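## Task

Put the samples S2, S5 and S7 from this run into the bucket adapters sitting on loading stand ST, adding water blanks as needed. Every tube in an adapter must be matched by a tube of the same mass in the hole with the same number in the opposing adapter. Within each adapter, the combined mass in holes 1 and 2 must equal the combined mass in holes 3 and 4; hole 5 sits on the pivot axis and does not count toward that balance. Before DONE is pressed, every tube, unused blanks included, must be fully seated and upright in a well or hole of a rack or adapter. That rack or adapter must itself be level and upright, entirely on the table, or for an adapter, seated in the stand. Racks and adapters are not fixed down, and anything held in place only by the robot does not count. Release everything, move the gripper away (resting on DONE or its housing is acceptable), then press DONE. The task ends when DONE is down. Pressing DONE with an incorrect load is worse than leaving it unpressed.

## Robot and tools

ROBOT. There is one arm, a 7-joint xArm7 with a parallel two-finger gripper. The fingers point along the gripper's +z axis and close along its y axis. end_effector_position is the pinch point between the closed finger pads, about 2 cm short of the fingertips. The fingertips reach about 10 mm further along +z as the fingers close. Fully open is 0.084 m wide.

SCENE FRAME. The origin is on the table top directly under the arm base. +z is up, and +y is to the left when looking along +x. The state line gives the gripper position in metres and its orientation as a wxyz quaternion, plus velocities in m/s and rad/s. The base may be slightly tilted, and the printed position can be off, more so at long reach.

TASK FACTS. All tubes are identical 50 mL tubes, so tubes with equal fill have equal mass, and an empty tube still has mass. Run samples have an orange cap dot showing their ID; their volume has to be read from the liquid level. Water blanks have a white cap dot printed with their mL. X8 has a grey dot, belongs to another run, and must stay in its well. Each adapter has its number on its sides and holes 1 to 5 marked on top. In the rotor, adapter 1 faces 3 and adapter 2 faces 4. DONE is a green key on a small sloped desk; push it until it latches. Loose objects may occasionally be nudged by something else. Knocking anything off the table ends the scene.

execute_actions(actions). actions is a list of actions. Each action is a list of 1 to 15 rows, one row per 1/30 s control step. If there are fewer than 15 rows, the last row repeats to fill 15 steps. An empty list only returns state and images. A row has 7 numbers, each in [-1, 1], in this order: dx, dy, dz, rx, ry, rz, opening. The first six are an offset in the gripper's own axes from the gripper's measured pose at the start of that action. For the first action of a call, that start pose is the last pose reported in this scene. Every row in an action uses that same start pose, not the row before it. A value of 1.0 means 0.6 m of translation or 180 degrees of rotation. rx, ry and rz form a single rotation vector. opening is absolute: +1 is fully open and -1 is closed.

Per control step, the commanded pose is clipped to within 70 mm and 16 degrees of the measured pose. After an action, the arm goes no further than the last clipped pose, so a large offset may need several actions. When position and orientation cannot both be met, position wins. The elbow cannot straighten fully.

move(target, speed, blocking). target is one 7-number row in the same format. Its offset is taken from the pose in this scene's last result that reports one. The gripper follows a straight path there, turning the shorter way. speed is the path's top speed in m/s, 0.002 to 0.5 (default 0.25); turning is capped at twice that value in rad/s. A path lasts 0.5 to 10 s and stops short if it would take longer. The path does not avoid obstacles, and the gripper can lag, drift, or overshoot speed, especially near full reach. Faster contact and targets set deeper past contact press harder. The opening is applied at the start. With blocking=false, the result comes after 0.5 s while the arm keeps moving. Until a result shows that move has ended, other actions and moves are refused; use wait or stop first. The move: line reports how it ended (done, off_target, moving, held, fault), which limits acted, and the distance to target. limits=paced means the pose sent was clipped. limits=held means a check blocked some steps, after which the arm may jump faster than speed.

wait(seconds), 0 to 10: lets time pass while the last command holds, and returns early if a running move ends. stop(): brakes a running move; the fingers keep moving. zoom_image(camera, region): a closer view of cam_head_left, cam_head_right or cam_wrist (each 504x504), where region is [x0, y0, x1, y1] in pixels, at most 504 by 504. read_manual(section): returns licence text only. finished_scene(scene): ends the current scene, identified by its number; this is irreversible.

RESULT LINES. grip_measured is the actual finger opening on the opening scale. To keep a grip, command an opening clearly below it; the further below, the harder the squeeze (about 24 N per pad at most). Closing fast can press harder. "Hand target" is the pose the controller is currently driving toward. A "pose unreachable" line means the clearance check altered or blocked the command. HELD in step readings marks steps that were held back. Joint torques are raw drive outputs with offsets and noise.

CAUTIONS. Pressing against something firm builds force until the hand is pulled away; zero offsets do not release it. If a joint reaches its load limit (waist and shoulder 45 N m; upper arm roll, elbow and forearm roll 27; wrist pitch and wrist roll 18; a held object's weight counts), a TORQUE FAULT stops the arm, backs it off and freezes it for 10 s. Holding loads heats the motors: a MOTOR HOT warning appears at 65 °C, and at 80 °C the brakes engage until the motors cool. Avoid drops, slips, slams and hard pushes. Seat tubes gently and fully, keep racks and adapters level, then release, back away, and press DONE.

Each tool is called after ">>>" as a command line: name --argument value for each argument, lists and objects as JSON in quotes; but a table of rows of numbers goes row by row, as --pt "numbers of a row", without its own name.

## Session

>>> execute_actions --actions '[]'

Scene clock: 0.00 s.
end_effector_position=(+0.5574, -0.2475, +0.2860) grip_measured=+1.00 end_effector_quat_wxyz=(-0.009, +0.268, +0.950, -0.159) end_effector_velocity=(-0.000, -0.000, +0.000) end_effector_angular_velocity=(+0.000, -0.001, -0.002)
Joint positions: [-0.399  0.53   0.253  1.651 -0.483  1.196 -2.675  0.084]
Joint velocities: [-0.001 -0.001  0.    -0.     0.001 -0.     0.001 -0.   ]
Joint torques (N m, as the arm reports them, + toward a larger angle): no reading
Motor temperatures (°C, as the motors report them): [41 34 37 37 40 38 38]
Hand target: +0.557, -0.248, +0.286; -0.009, +0.268, +0.950, -0.159

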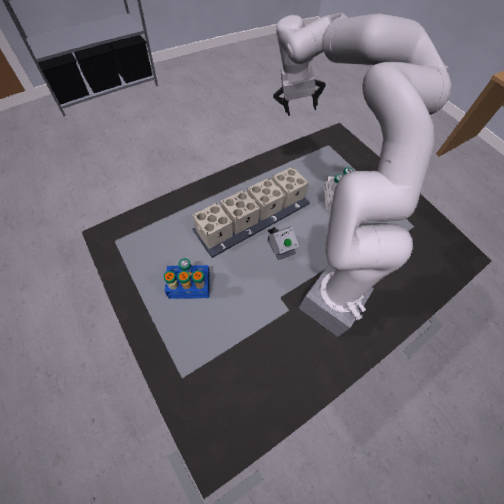

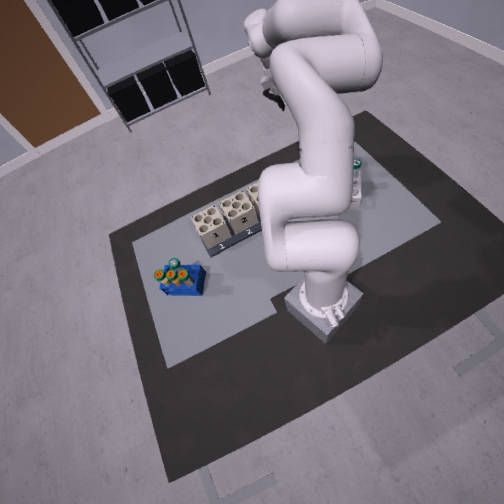

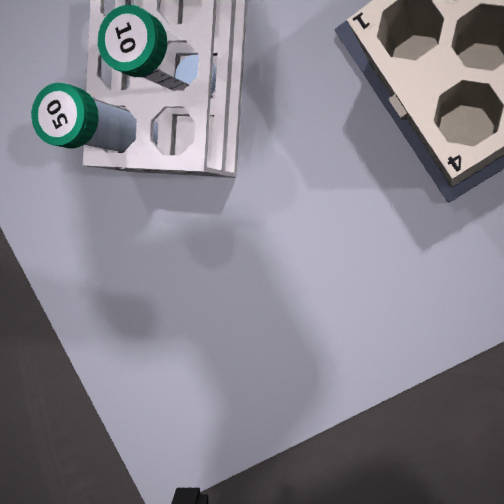

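>>> zoom_image --camera "cam_head_left" --region '[150, 245, 230, 310]'

>>> zoom_image --camera "cam_head_left" --region '[185, 155, 365, 265]'

>>> zoom_image --camera "cam_head_right" --region '[145, 245, 225, 310]'

Region (150, 245, 230, 310) of cam_head_left's 504x504 image, scaled by 6.300, with more detail than that image has; it fills the top 410 rows of this view, and the rest is white.

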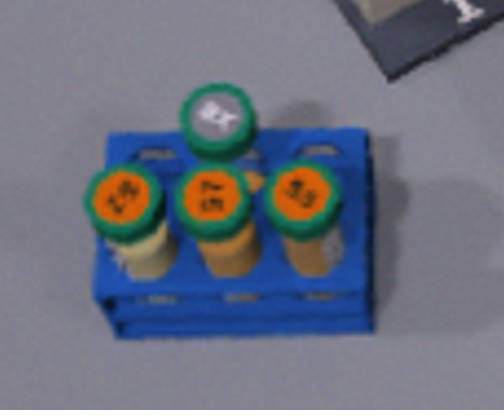

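Region (185, 155, 365, 265) of cam_head_left's 504x504 image, scaled by 2.800, with more detail than that image has.

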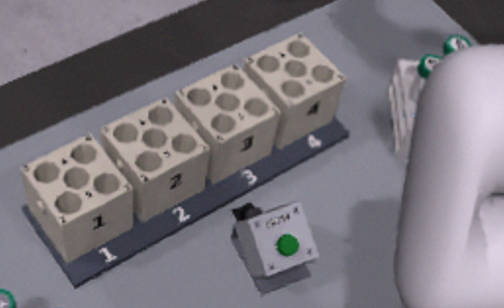

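Region (145, 245, 225, 310) of cam_head_right's 504x504 image, scaled by 6.300, with more detail than that image has; it fills the top 410 rows of this view, and the rest is white.

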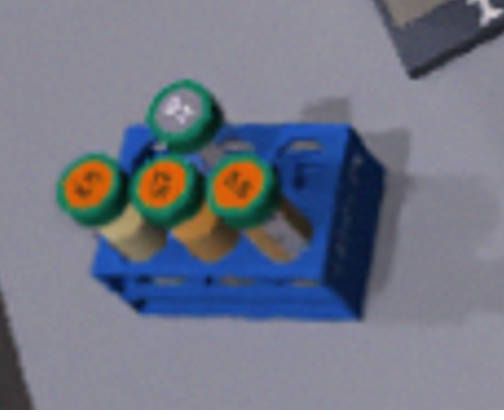

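>>> move --target '[0.251,-0.196,-0.007,-0.0985,-0.0139,-0.167,1]'

Scene clock: 15.93 s.
end_effector_position=(+0.3700, -0.2629, +0.3150) grip_measured=+1.00 end_effector_quat_wxyz=(+0.012, +0.007, +1.000, -0.010) end_effector_velocity=(-0.002, -0.003, +0.001) end_effector_angular_velocity=(-0.000, -0.002, -0.005)
Joint positions: [-0.75  -0.058  0.228  0.977  0.012  1.001 -3.755  0.084]
Joint velocities: [-0.005 -0.002 -0.004 -0.001  0.002 -0.    -0.005  0.   ]
Joint torques (N m, as the arm reports them, + toward a larger angle): [ -0.24 -13.22  -0.71  16.34  -0.35  -0.98  -0.3 ]
Motor temperatures (°C, as the motors report them): [41 34 37 39 40 38 38]
Hand target: +0.370, -0.263, +0.315; +0.013, +0.008, +1.000, -0.010
Off the commanded pose: 0.001 m, 0 deg.
move: done
camera_calibration (this result's frames):
cam_wrist: T_world_to_cam=[[-0.0098994, 0.999858, -0.0136428, 0.302267], [0.999951, 0.00989387, -0.000473053, -0.296576], [-0.000338006, -0.0136468, -0.999907, 0.443613], [0, 0, 0, 1]] pos_world=[0.299704, -0.293236, 0.447555]

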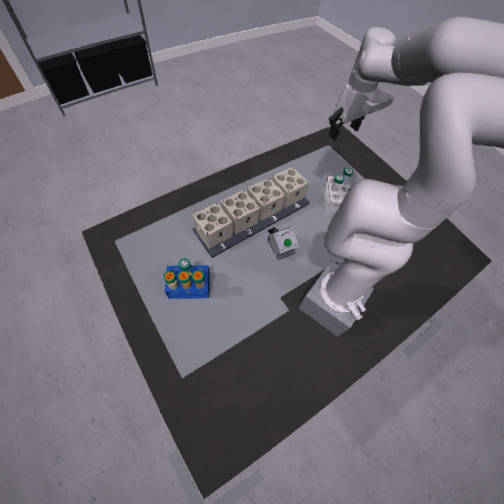

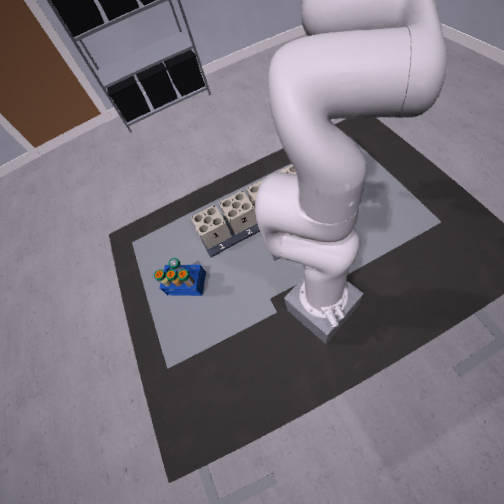

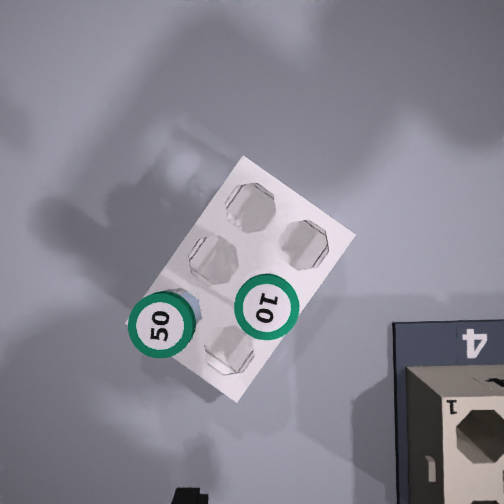

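>>> move --target '[-0.217,0.5,-0.14,-0.006,0.008,0.004,1]'

>>> move --target '[0.26,0.5,0.14,0,0,0,1]'

Scene clock: 21.70 s.
end_effector_position=(+0.5021, +0.0359, +0.3952) grip_measured=+1.00 end_effector_quat_wxyz=(-0.001, +0.014, +1.000, -0.002) end_effector_velocity=(+0.001, +0.009, +0.003) end_effector_angular_velocity=(+0.002, -0.006, +0.016)
Joint positions: [-0.411  0.103  0.614  1.383 -0.065  1.302 -2.995  0.084]
Joint velocities: [ 0.008 -0.001  0.009  0.005  0.001  0.     0.001  0.   ]
Joint torques (N m, as the arm reports them, + toward a larger angle): [ -0.28 -14.09   1.1   16.51  -0.34  -0.91  -0.3 ]
Motor temperatures (°C, as the motors report them): [41 34 37 40 40 38 38]
Hand target: +0.502, +0.037, +0.395; -0.001, +0.013, +1.000, -0.002
Off the commanded pose: 0.001 m, 0 deg.
move: done
camera_calibration (this result's frames):
cam_wrist: T_world_to_cam=[[0.0036249, 0.999985, 0.00399998, -0.00781759], [0.999627, -0.00351526, -0.0270863, -0.4204], [-0.0270718, 0.00409668, -0.999625, 0.540614], [0, 0, 0, 1]] pos_world=[0.434907, 0.00412494, 0.529056]

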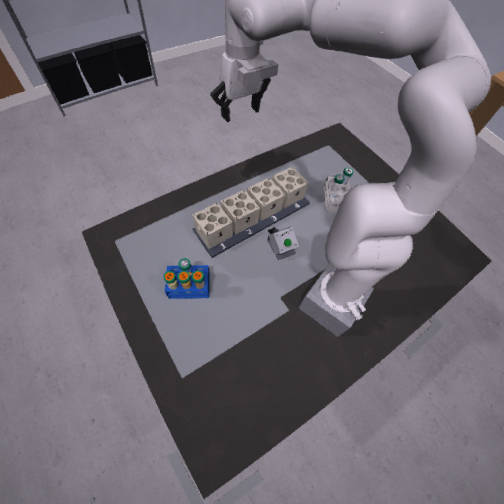

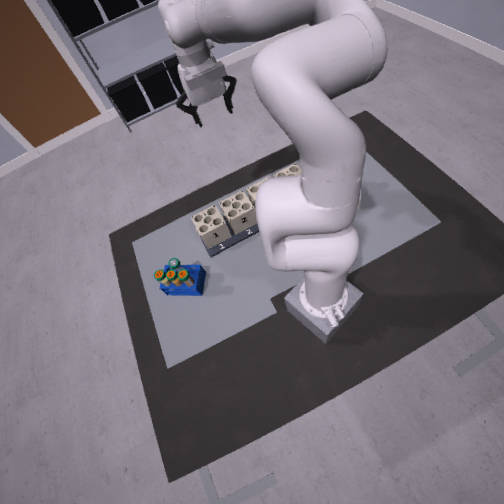

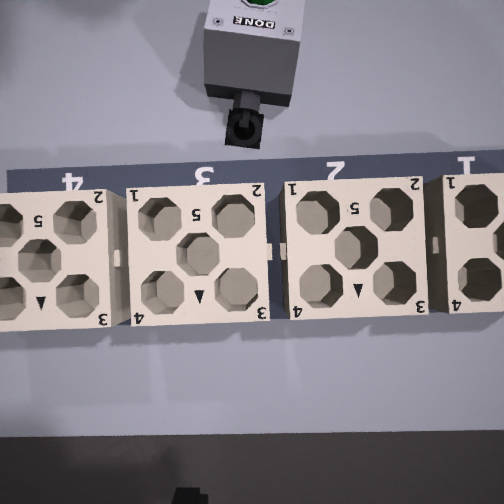

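Scene clock: 23.57 s.
end_effector_position=(+0.3556, +0.3386, +0.3097) grip_measured=+1.00 end_effector_quat_wxyz=(-0.001, +0.015, +1.000, -0.003) end_effector_velocity=(-0.007, +0.006, -0.000) end_effector_angular_velocity=(-0.001, +0.001, +0.016)
Joint positions: [-0.037  0.16   0.942  1.152 -0.151  1.068 -2.238  0.084]
Joint velocities: [ 0.01  -0.     0.009 -0.002 -0.001  0.001  0.003  0.   ]
Joint torques (N m, as the arm reports them, + toward a larger angle): [ -0.38 -10.71   3.18  16.16  -0.23  -0.89  -0.37]
Motor temperatures (°C, as the motors report them): [41 34 37 40 40 38 38]
Hand target: +0.355, +0.339, +0.310; -0.001, +0.014, +1.000, -0.003
Off the commanded pose: 0.002 m, 0 deg.
move: done
camera_calibration (this result's frames):
cam_wrist: T_world_to_cam=[[0.00558395, 0.999984, 0.001014, -0.309454], [0.999626, -0.00555479, -0.0267812, -0.274662], [-0.0267751, 0.00116317, -0.999641, 0.450765], [0, 0, 0, 1]] pos_world=[0.288357, 0.307399, 0.443561]

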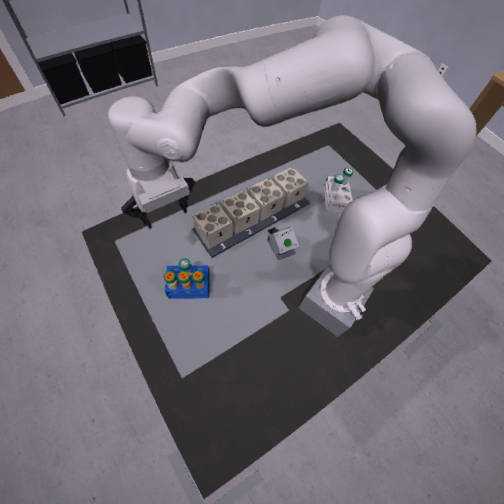

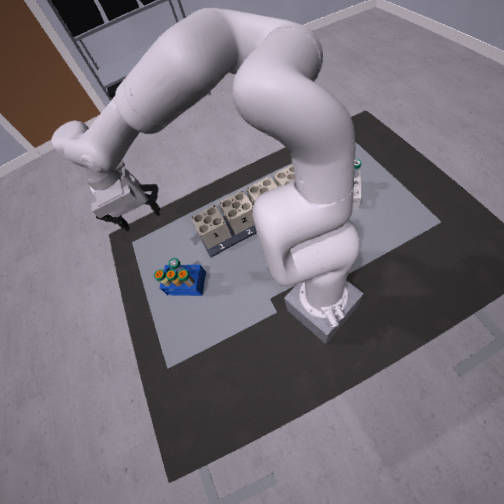

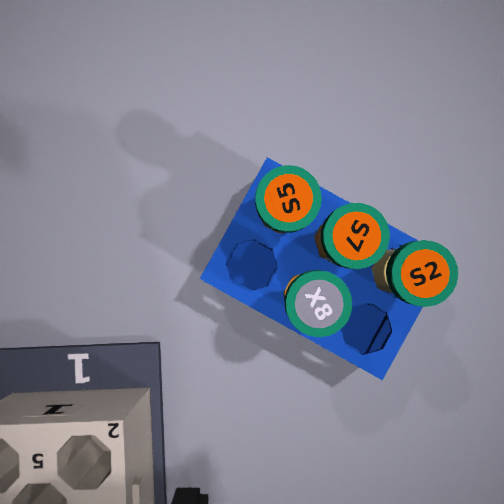

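>>> move --target '[0.1727,-0.025,0.183,0,0,-0.353,0.3]'

Scene clock: 35.67 s.
end_effector_position=(+0.2522, +0.3262, +0.2000) grip_measured=+0.29 end_effector_quat_wxyz=(-0.002, -0.513, +0.858, -0.003) end_effector_velocity=(-0.001, -0.000, -0.001) end_effector_angular_velocity=(-0.001, +0.001, +0.002)
Joint positions: [-0.08   0.067  1.091  0.715 -0.098  0.692 -3.233  0.056]
Joint velocities: [ 0.    -0.001  0.001 -0.003  0.002 -0.001 -0.001 -0.   ]
Joint torques (N m, as the arm reports them, + toward a larger angle): [-0.2  -6.36  0.94 14.01 -0.36 -0.86 -0.3 ]
Motor temperatures (°C, as the motors report them): [41 34 37 40 40 38 38]
Hand target: +0.252, +0.326, +0.200; -0.002, -0.514, +0.858, -0.003
Off the commanded pose: 0.001 m, 0 deg.
move: done
camera_calibration (this result's frames):
cam_wrist: T_world_to_cam=[[-0.892179, 0.451649, 0.00538569, 0.10805], [0.451288, 0.891836, -0.0310985, -0.327851], [-0.0188488, -0.025315, -0.999502, 0.344978], [0, 0, 0, 1]] pos_world=[0.250857, 0.252322, 0.334029]

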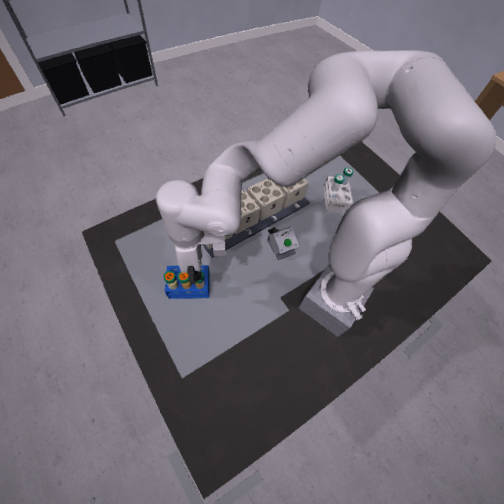

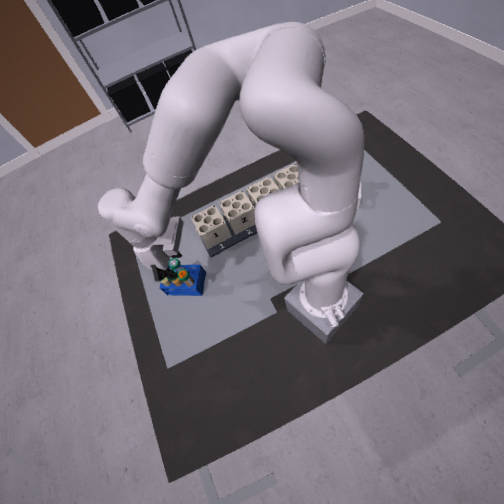

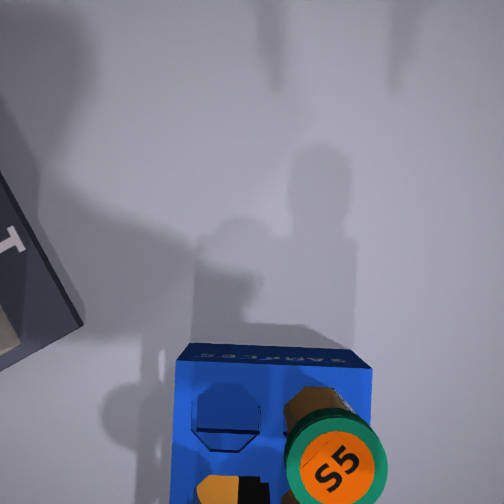

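>>> move --target '[0,-0.003,0.142,0,0,0,0.3]' --speed 0.1

>>> move --target '[0,0,0,0,0,0,-0.6]'

>>> move --target '[0,0,-0.25,0,0,0,-0.6]' --speed 0.12

>>> zoom_image --camera "cam_head_left" --region '[130, 200, 250, 320]'

>>> zoom_image --camera "cam_head_right" --region '[100, 190, 230, 320]'

Scene clock: 45.30 s.
end_effector_position=(+0.2545, +0.3250, +0.1152) grip_measured=+0.29 end_effector_quat_wxyz=(-0.001, -0.513, +0.858, -0.003) end_effector_velocity=(+0.000, -0.003, -0.002) end_effector_angular_velocity=(-0.005, +0.003, -0.004)
Joint positions: [ 0.124  0.402  0.822  0.719 -0.619  0.527 -2.861  0.056]
Joint velocities: [ 0.     0.002 -0.006 -0.003 -0.003  0.     0.002 -0.   ]
Joint torques (N m, as the arm reports them, + toward a larger angle): [ -0.41 -12.01   6.74  11.05  -0.36  -0.87  -0.3 ]
Motor temperatures (°C, as the motors report them): [41 34 37 40 40 38 38]
Hand target: +0.254, +0.325, +0.115; -0.002, -0.513, +0.858, -0.003
Off the commanded pose: 0.001 m, 0 deg.
move: done
camera_calibration (this result's frames):
cam_wrist: T_world_to_cam=[[-0.89207, 0.451884, 0.00361491, 0.111181], [0.451578, 0.891711, -0.0304846, -0.330564], [-0.016999, -0.025562, -0.999529, 0.259842], [0, 0, 0, 1]] pos_world=[0.252874, 0.251168, 0.249241]

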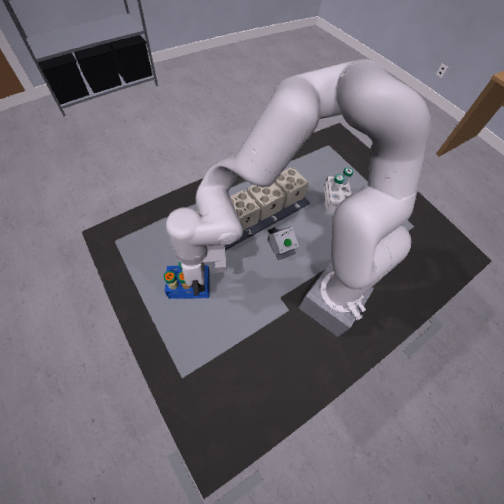

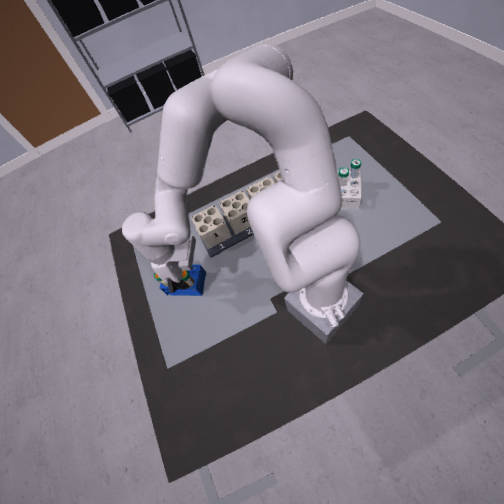

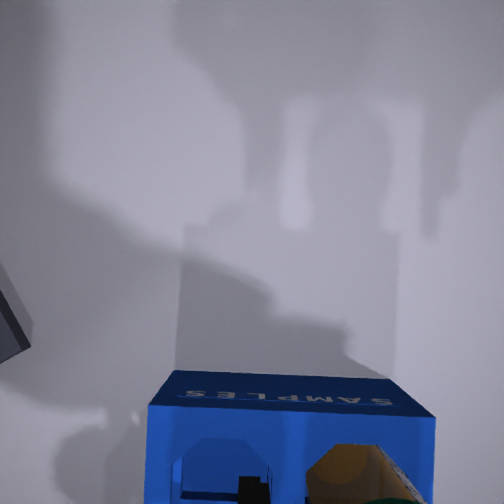

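Scene clock: 45.80 s.
end_effector_position=(+0.2545, +0.3251, +0.1153) grip_measured=-0.26 end_effector_quat_wxyz=(-0.001, -0.513, +0.858, -0.003) end_effector_velocity=(+0.001, -0.001, -0.000) end_effector_angular_velocity=(-0.001, +0.001, -0.001)
Joint positions: [ 0.123  0.402  0.822  0.719 -0.619  0.527 -2.861  0.033]
Joint velocities: [-0.002  0.001 -0.001 -0.    -0.001  0.    -0.001 -0.   ]
Joint torques (N m, as the arm reports them, + toward a larger angle): [ -0.37 -11.71   6.6   10.94  -0.48  -0.72  -0.3 ]
Motor temperatures (°C, as the motors report them): [41 34 37 40 40 38 38]
Hand target: +0.254, +0.325, +0.115; -0.001, -0.513, +0.858, -0.003
Off the commanded pose: 0.000 m, 0 deg.
move: done
camera_calibration (this result's frames):
cam_wrist: T_world_to_cam=[[-0.89208, 0.451864, 0.00353579, 0.111214], [0.451564, 0.891725, -0.0302602, -0.33068], [-0.0168264, -0.0253979, -0.999536, 0.259818], [0, 0, 0, 1]] pos_world=[0.252907, 0.251221, 0.249298]

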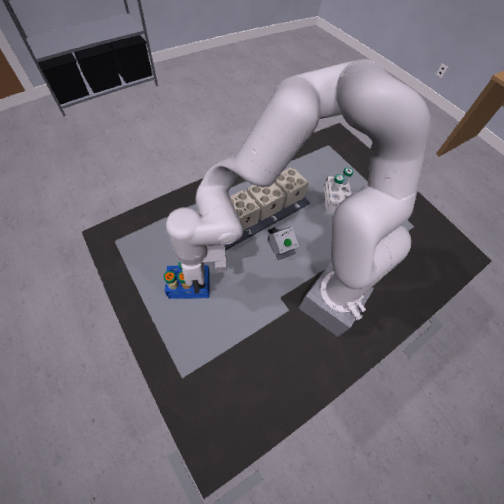

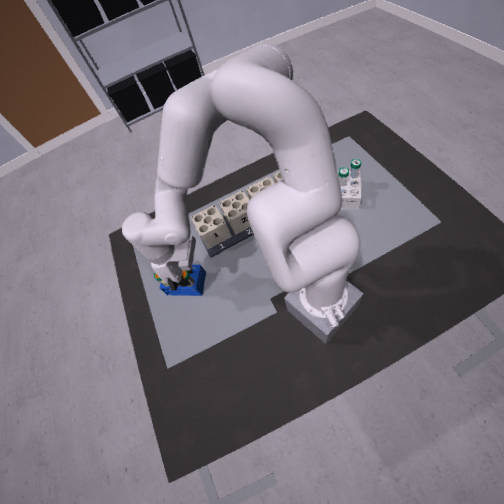

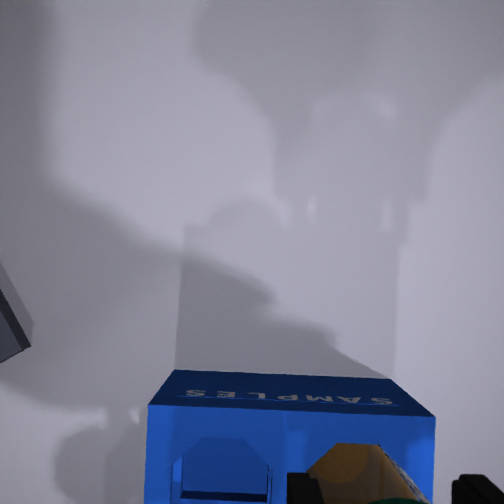

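Scene clock: 47.47 s.
end_effector_position=(+0.2535, +0.3258, +0.2647) grip_measured=-0.26 end_effector_quat_wxyz=(-0.002, -0.514, +0.858, -0.002) end_effector_velocity=(+0.001, +0.002, +0.003) end_effector_angular_velocity=(+0.004, -0.005, +0.002)
Joint positions: [-0.068 -0.194  1.052  0.793  0.212  0.907 -3.475  0.033]
Joint velocities: [ 0.002 -0.004 -0.002  0.005  0.002  0.    -0.002 -0.   ]
Joint torques (N m, as the arm reports them, + toward a larger angle): [-0.47 -4.22 -4.61 15.52 -0.39 -0.91 -0.27]
Motor temperatures (°C, as the motors report them): [41 34 37 40 40 38 38]
Hand target: +0.254, +0.326, +0.265; -0.002, -0.514, +0.858, -0.002
Off the commanded pose: 0.001 m, 0 deg.
move: done
camera_calibration (this result's frames):
cam_wrist: T_world_to_cam=[[-0.892292, 0.451414, 0.00643773, 0.108824], [0.451034, 0.891979, -0.0306789, -0.326167], [-0.0195912, -0.0244709, -0.999509, 0.409609], [0, 0, 0, 1]] pos_world=[0.25224, 0.251833, 0.3987]

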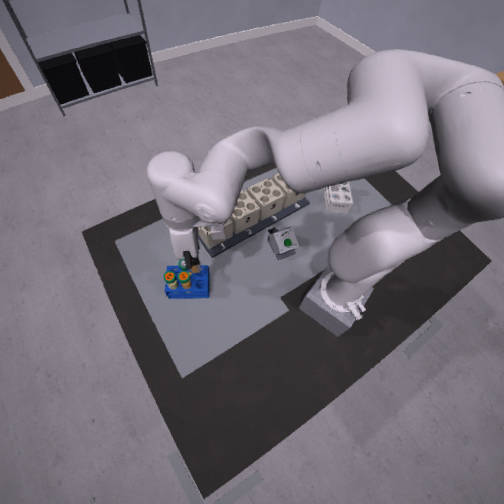

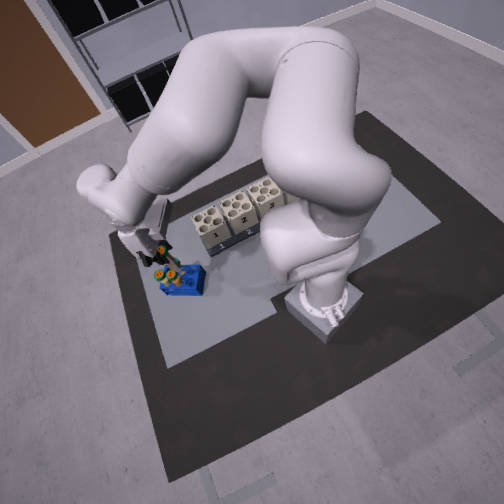

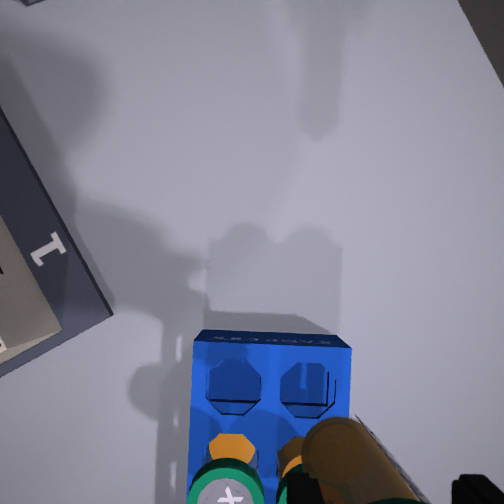

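Region (130, 200, 250, 320) of cam_head_left's 504x504 image, scaled by 4.200, with more detail than that image has.

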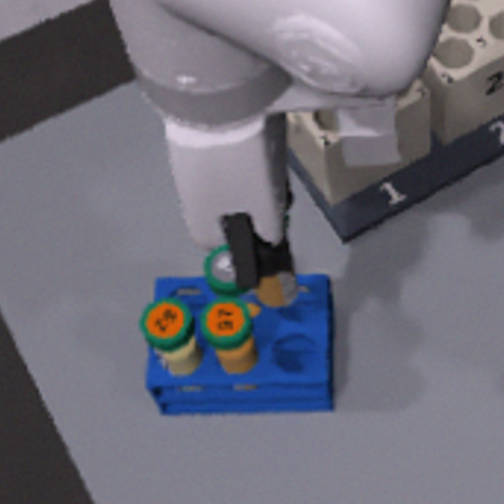

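Region (100, 190, 230, 320) of cam_head_right's 504x504 image, scaled by 3.877, with more detail than that image has.

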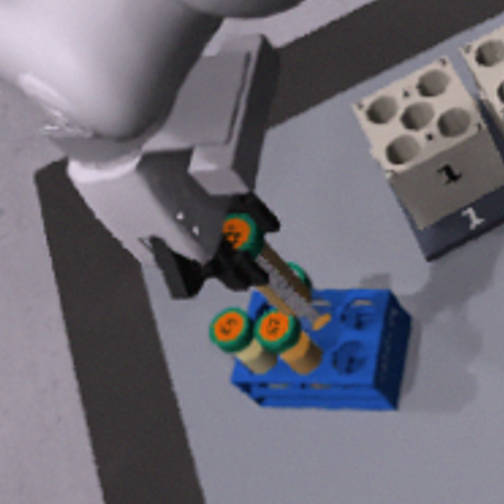

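>>> move --target '[0.0765,-0.348,-0.025,0,0,0.3435,-0.6]'

Scene clock: 56.13 s.
end_effector_position=(+0.4152, +0.1875, +0.2808) grip_measured=-0.26 end_effector_quat_wxyz=(-0.001, -0.001, +1.000, -0.002) end_effector_velocity=(+0.000, +0.000, +0.000) end_effector_angular_velocity=(-0.002, -0.000, -0.002)
Joint positions: [-0.41   0.026  0.939  0.964 -0.03   0.952 -2.695  0.033]
Joint velocities: [ 0.001  0.001 -0.     0.002 -0.003  0.002  0.005 -0.   ]
Joint torques (N m, as the arm reports them, + toward a larger angle): [-0.57 -8.56 -0.17 15.99 -0.37 -0.92 -0.31]
Motor temperatures (°C, as the motors report them): [41 34 37 40 40 38 38]
Hand target: +0.416, +0.187, +0.281; -0.001, +0.000, +1.000, -0.002
Off the commanded pose: 0.001 m, 0 deg.
move: done
camera_calibration (this result's frames):
cam_wrist: T_world_to_cam=[[-0.0250273, 0.999682, 0.00310503, -0.146455], [0.99933, 0.0251012, -0.0266353, -0.34152], [-0.0267047, 0.00243634, -0.99964, 0.423401], [0, 0, 0, 1]] pos_world=[0.348932, 0.153949, 0.414607]

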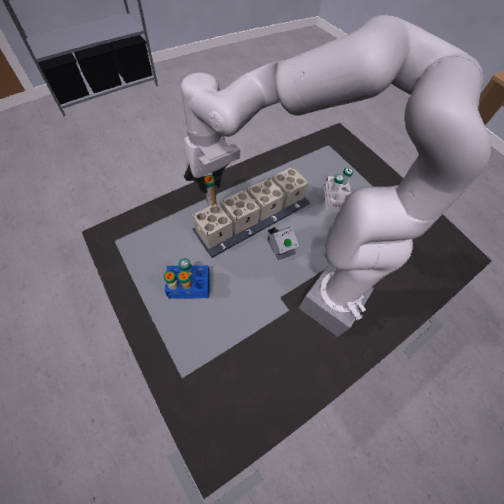

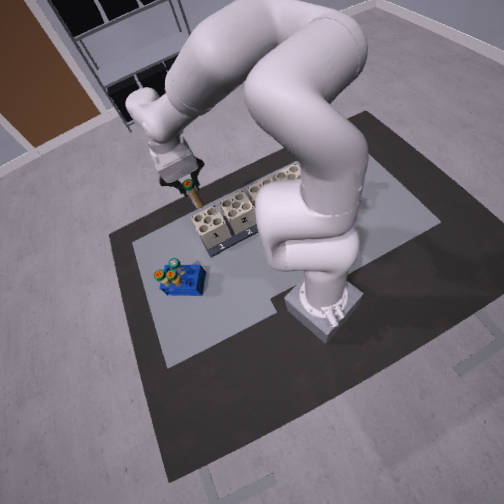

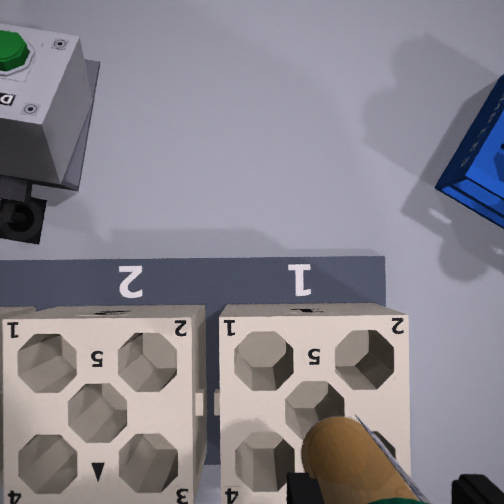

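>>> zoom_image --camera "cam_head_right" --region '[160, 160, 220, 220]'

>>> move --target '[-0.005,0.002,0.11,0,0,0,-0.6]' --speed 0.06

Region (160, 160, 220, 220) of cam_head_right's 504x504 image, scaled by 8.400, with more detail than that image has.

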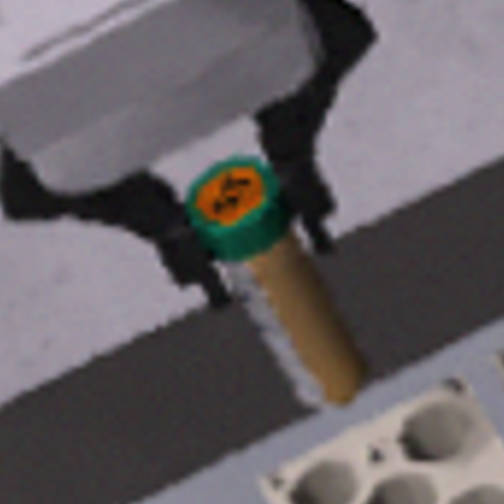

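Scene clock: 61.07 s.
end_effector_position=(+0.4186, +0.1884, +0.2152) grip_measured=-0.26 end_effector_quat_wxyz=(-0.000, -0.001, +1.000, -0.002) end_effector_velocity=(+0.001, +0.000, +0.001) end_effector_angular_velocity=(-0.001, -0.003, +0.001)
Joint positions: [-0.357  0.212  0.896  0.902 -0.241  0.786 -2.541  0.033]
Joint velocities: [ 0.001 -0.     0.     0.002 -0.004  0.     0.003  0.   ]
Joint torques (N m, as the arm reports them, + toward a larger angle): [ -0.39 -11.18   3.93  14.57  -0.42  -0.95  -0.31]
Motor temperatures (°C, as the motors report them): [41 34 37 40 40 38 38]
Hand target: +0.418, +0.188, +0.215; -0.001, -0.000, +1.000, -0.002
Off the commanded pose: 0.001 m, 0 deg.
move: done
camera_calibration (this result's frames):
cam_wrist: T_world_to_cam=[[-0.0248402, 0.999688, 0.00269605, -0.147038], [0.99936, 0.0249012, -0.025666, -0.346879], [-0.0257251, 0.00205678, -0.999667, 0.357558], [0, 0, 0, 1]] pos_world=[0.352203, 0.154894, 0.348932]

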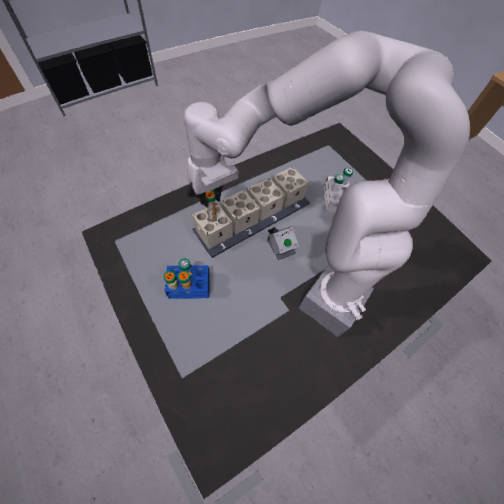

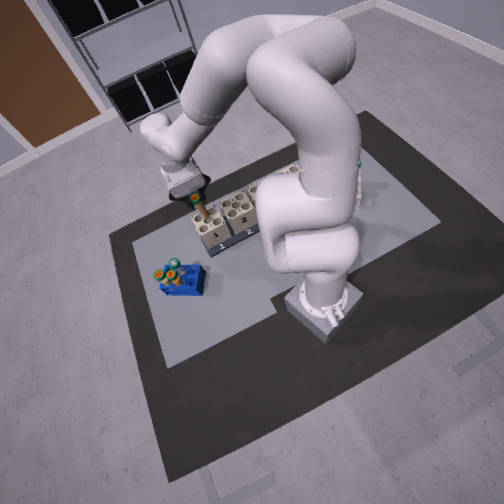

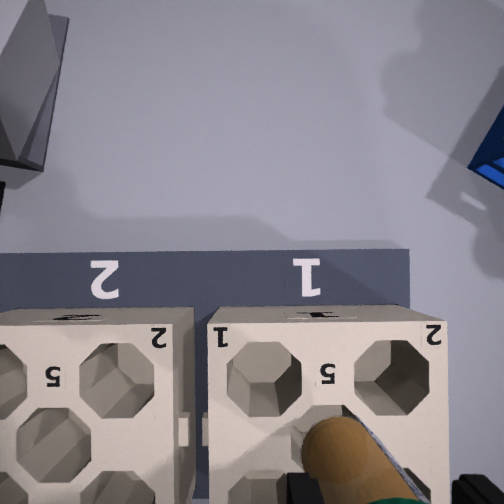

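>>> move --target '[0.003,-0.003,0.04,0,0,0,-0.6]' --speed 0.03

Scene clock: 68.20 s.
end_effector_position=(+0.4173, +0.1866, +0.1915) grip_measured=-0.26 end_effector_quat_wxyz=(+0.000, -0.000, +1.000, -0.002) end_effector_velocity=(-0.000, +0.000, -0.000) end_effector_angular_velocity=(-0.000, -0.001, -0.000)
Joint positions: [-0.329  0.269  0.859  0.879 -0.314  0.727 -2.491  0.033]
Joint velocities: [ 0.001  0.    -0.    -0.001 -0.002 -0.001  0.002  0.   ]
Joint torques (N m, as the arm reports them, + toward a larger angle): [ -0.15 -11.42   4.86  13.24  -0.37  -0.66  -0.26]
Motor temperatures (°C, as the motors report them): [41 34 37 40 40 38 38]
Hand target: +0.417, +0.186, +0.191; -0.000, -0.000, +1.000, -0.002
Off the commanded pose: 0.001 m, 0 deg.
move: done
camera_calibration (this result's frames):
cam_wrist: T_world_to_cam=[[-0.0247427, 0.99969, 0.00280698, -0.145263], [0.999391, 0.0248042, -0.0245302, -0.346318], [-0.0245923, 0.00219833, -0.999695, 0.333418], [0, 0, 0, 1]] pos_world=[0.350712, 0.153075, 0.325229]

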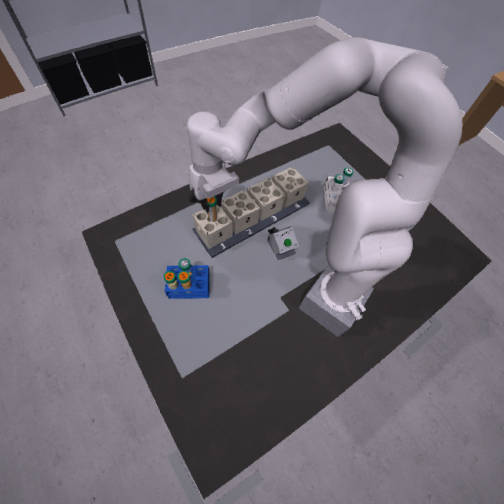

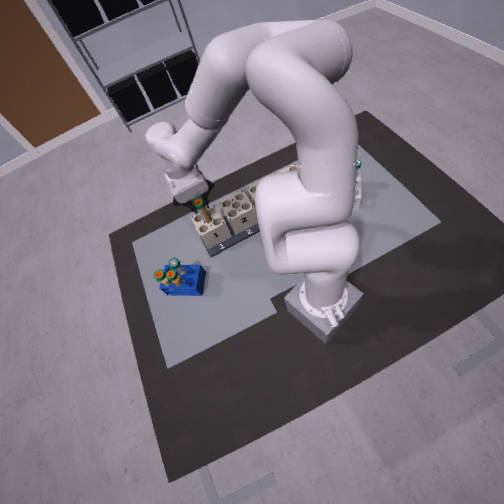

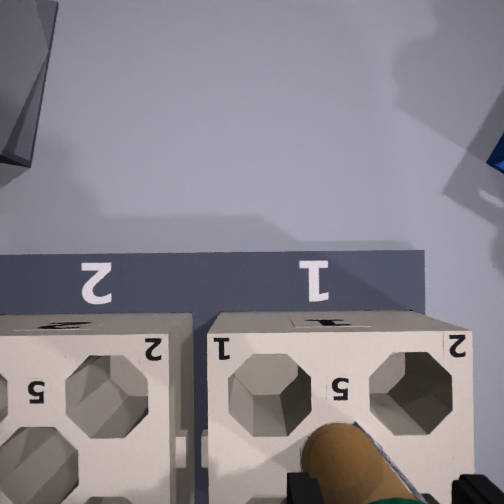

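>>> move --target '[-0.003,0,0.03,0,0,0,-0.6]' --speed 0.02

Scene clock: 71.93 s.
end_effector_position=(+0.4191, +0.1864, +0.1735) grip_measured=-0.26 end_effector_quat_wxyz=(+0.000, -0.000, +1.000, -0.002) end_effector_velocity=(+0.000, +0.000, -0.000) end_effector_angular_velocity=(+0.000, -0.001, -0.001)
Joint positions: [-0.297  0.323  0.819  0.879 -0.379  0.692 -2.447  0.033]
Joint velocities: [ 0.001  0.    -0.    -0.    -0.001 -0.001  0.002 -0.   ]
Joint torques (N m, as the arm reports them, + toward a larger angle): [ -0.28 -12.87   5.64  13.38  -0.52  -0.62  -0.2 ]
Motor temperatures (°C, as the motors report them): [41 34 37 40 40 38 38]
Hand target: +0.419, +0.186, +0.174; +0.000, -0.000, +1.000, -0.002
Off the commanded pose: 0.000 m, 0 deg.
move: done
camera_calibration (this result's frames):
cam_wrist: T_world_to_cam=[[-0.0246588, 0.999693, 0.00255376, -0.145], [0.99939, 0.0247143, -0.0246576, -0.348534], [-0.0247132, 0.00194417, -0.999693, 0.315548], [0, 0, 0, 1]] pos_world=[0.352544, 0.152956, 0.307228]

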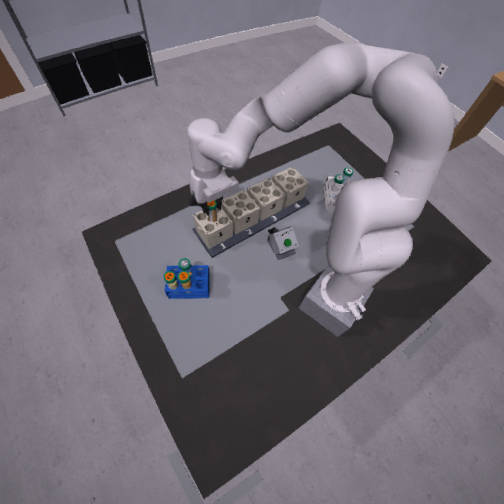

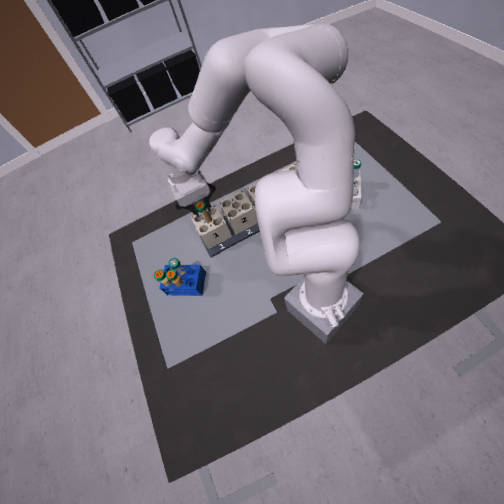

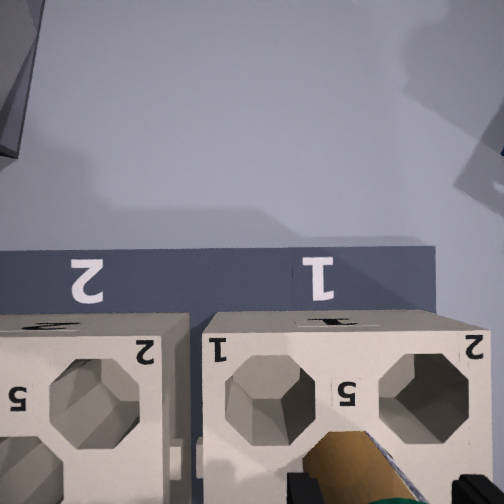

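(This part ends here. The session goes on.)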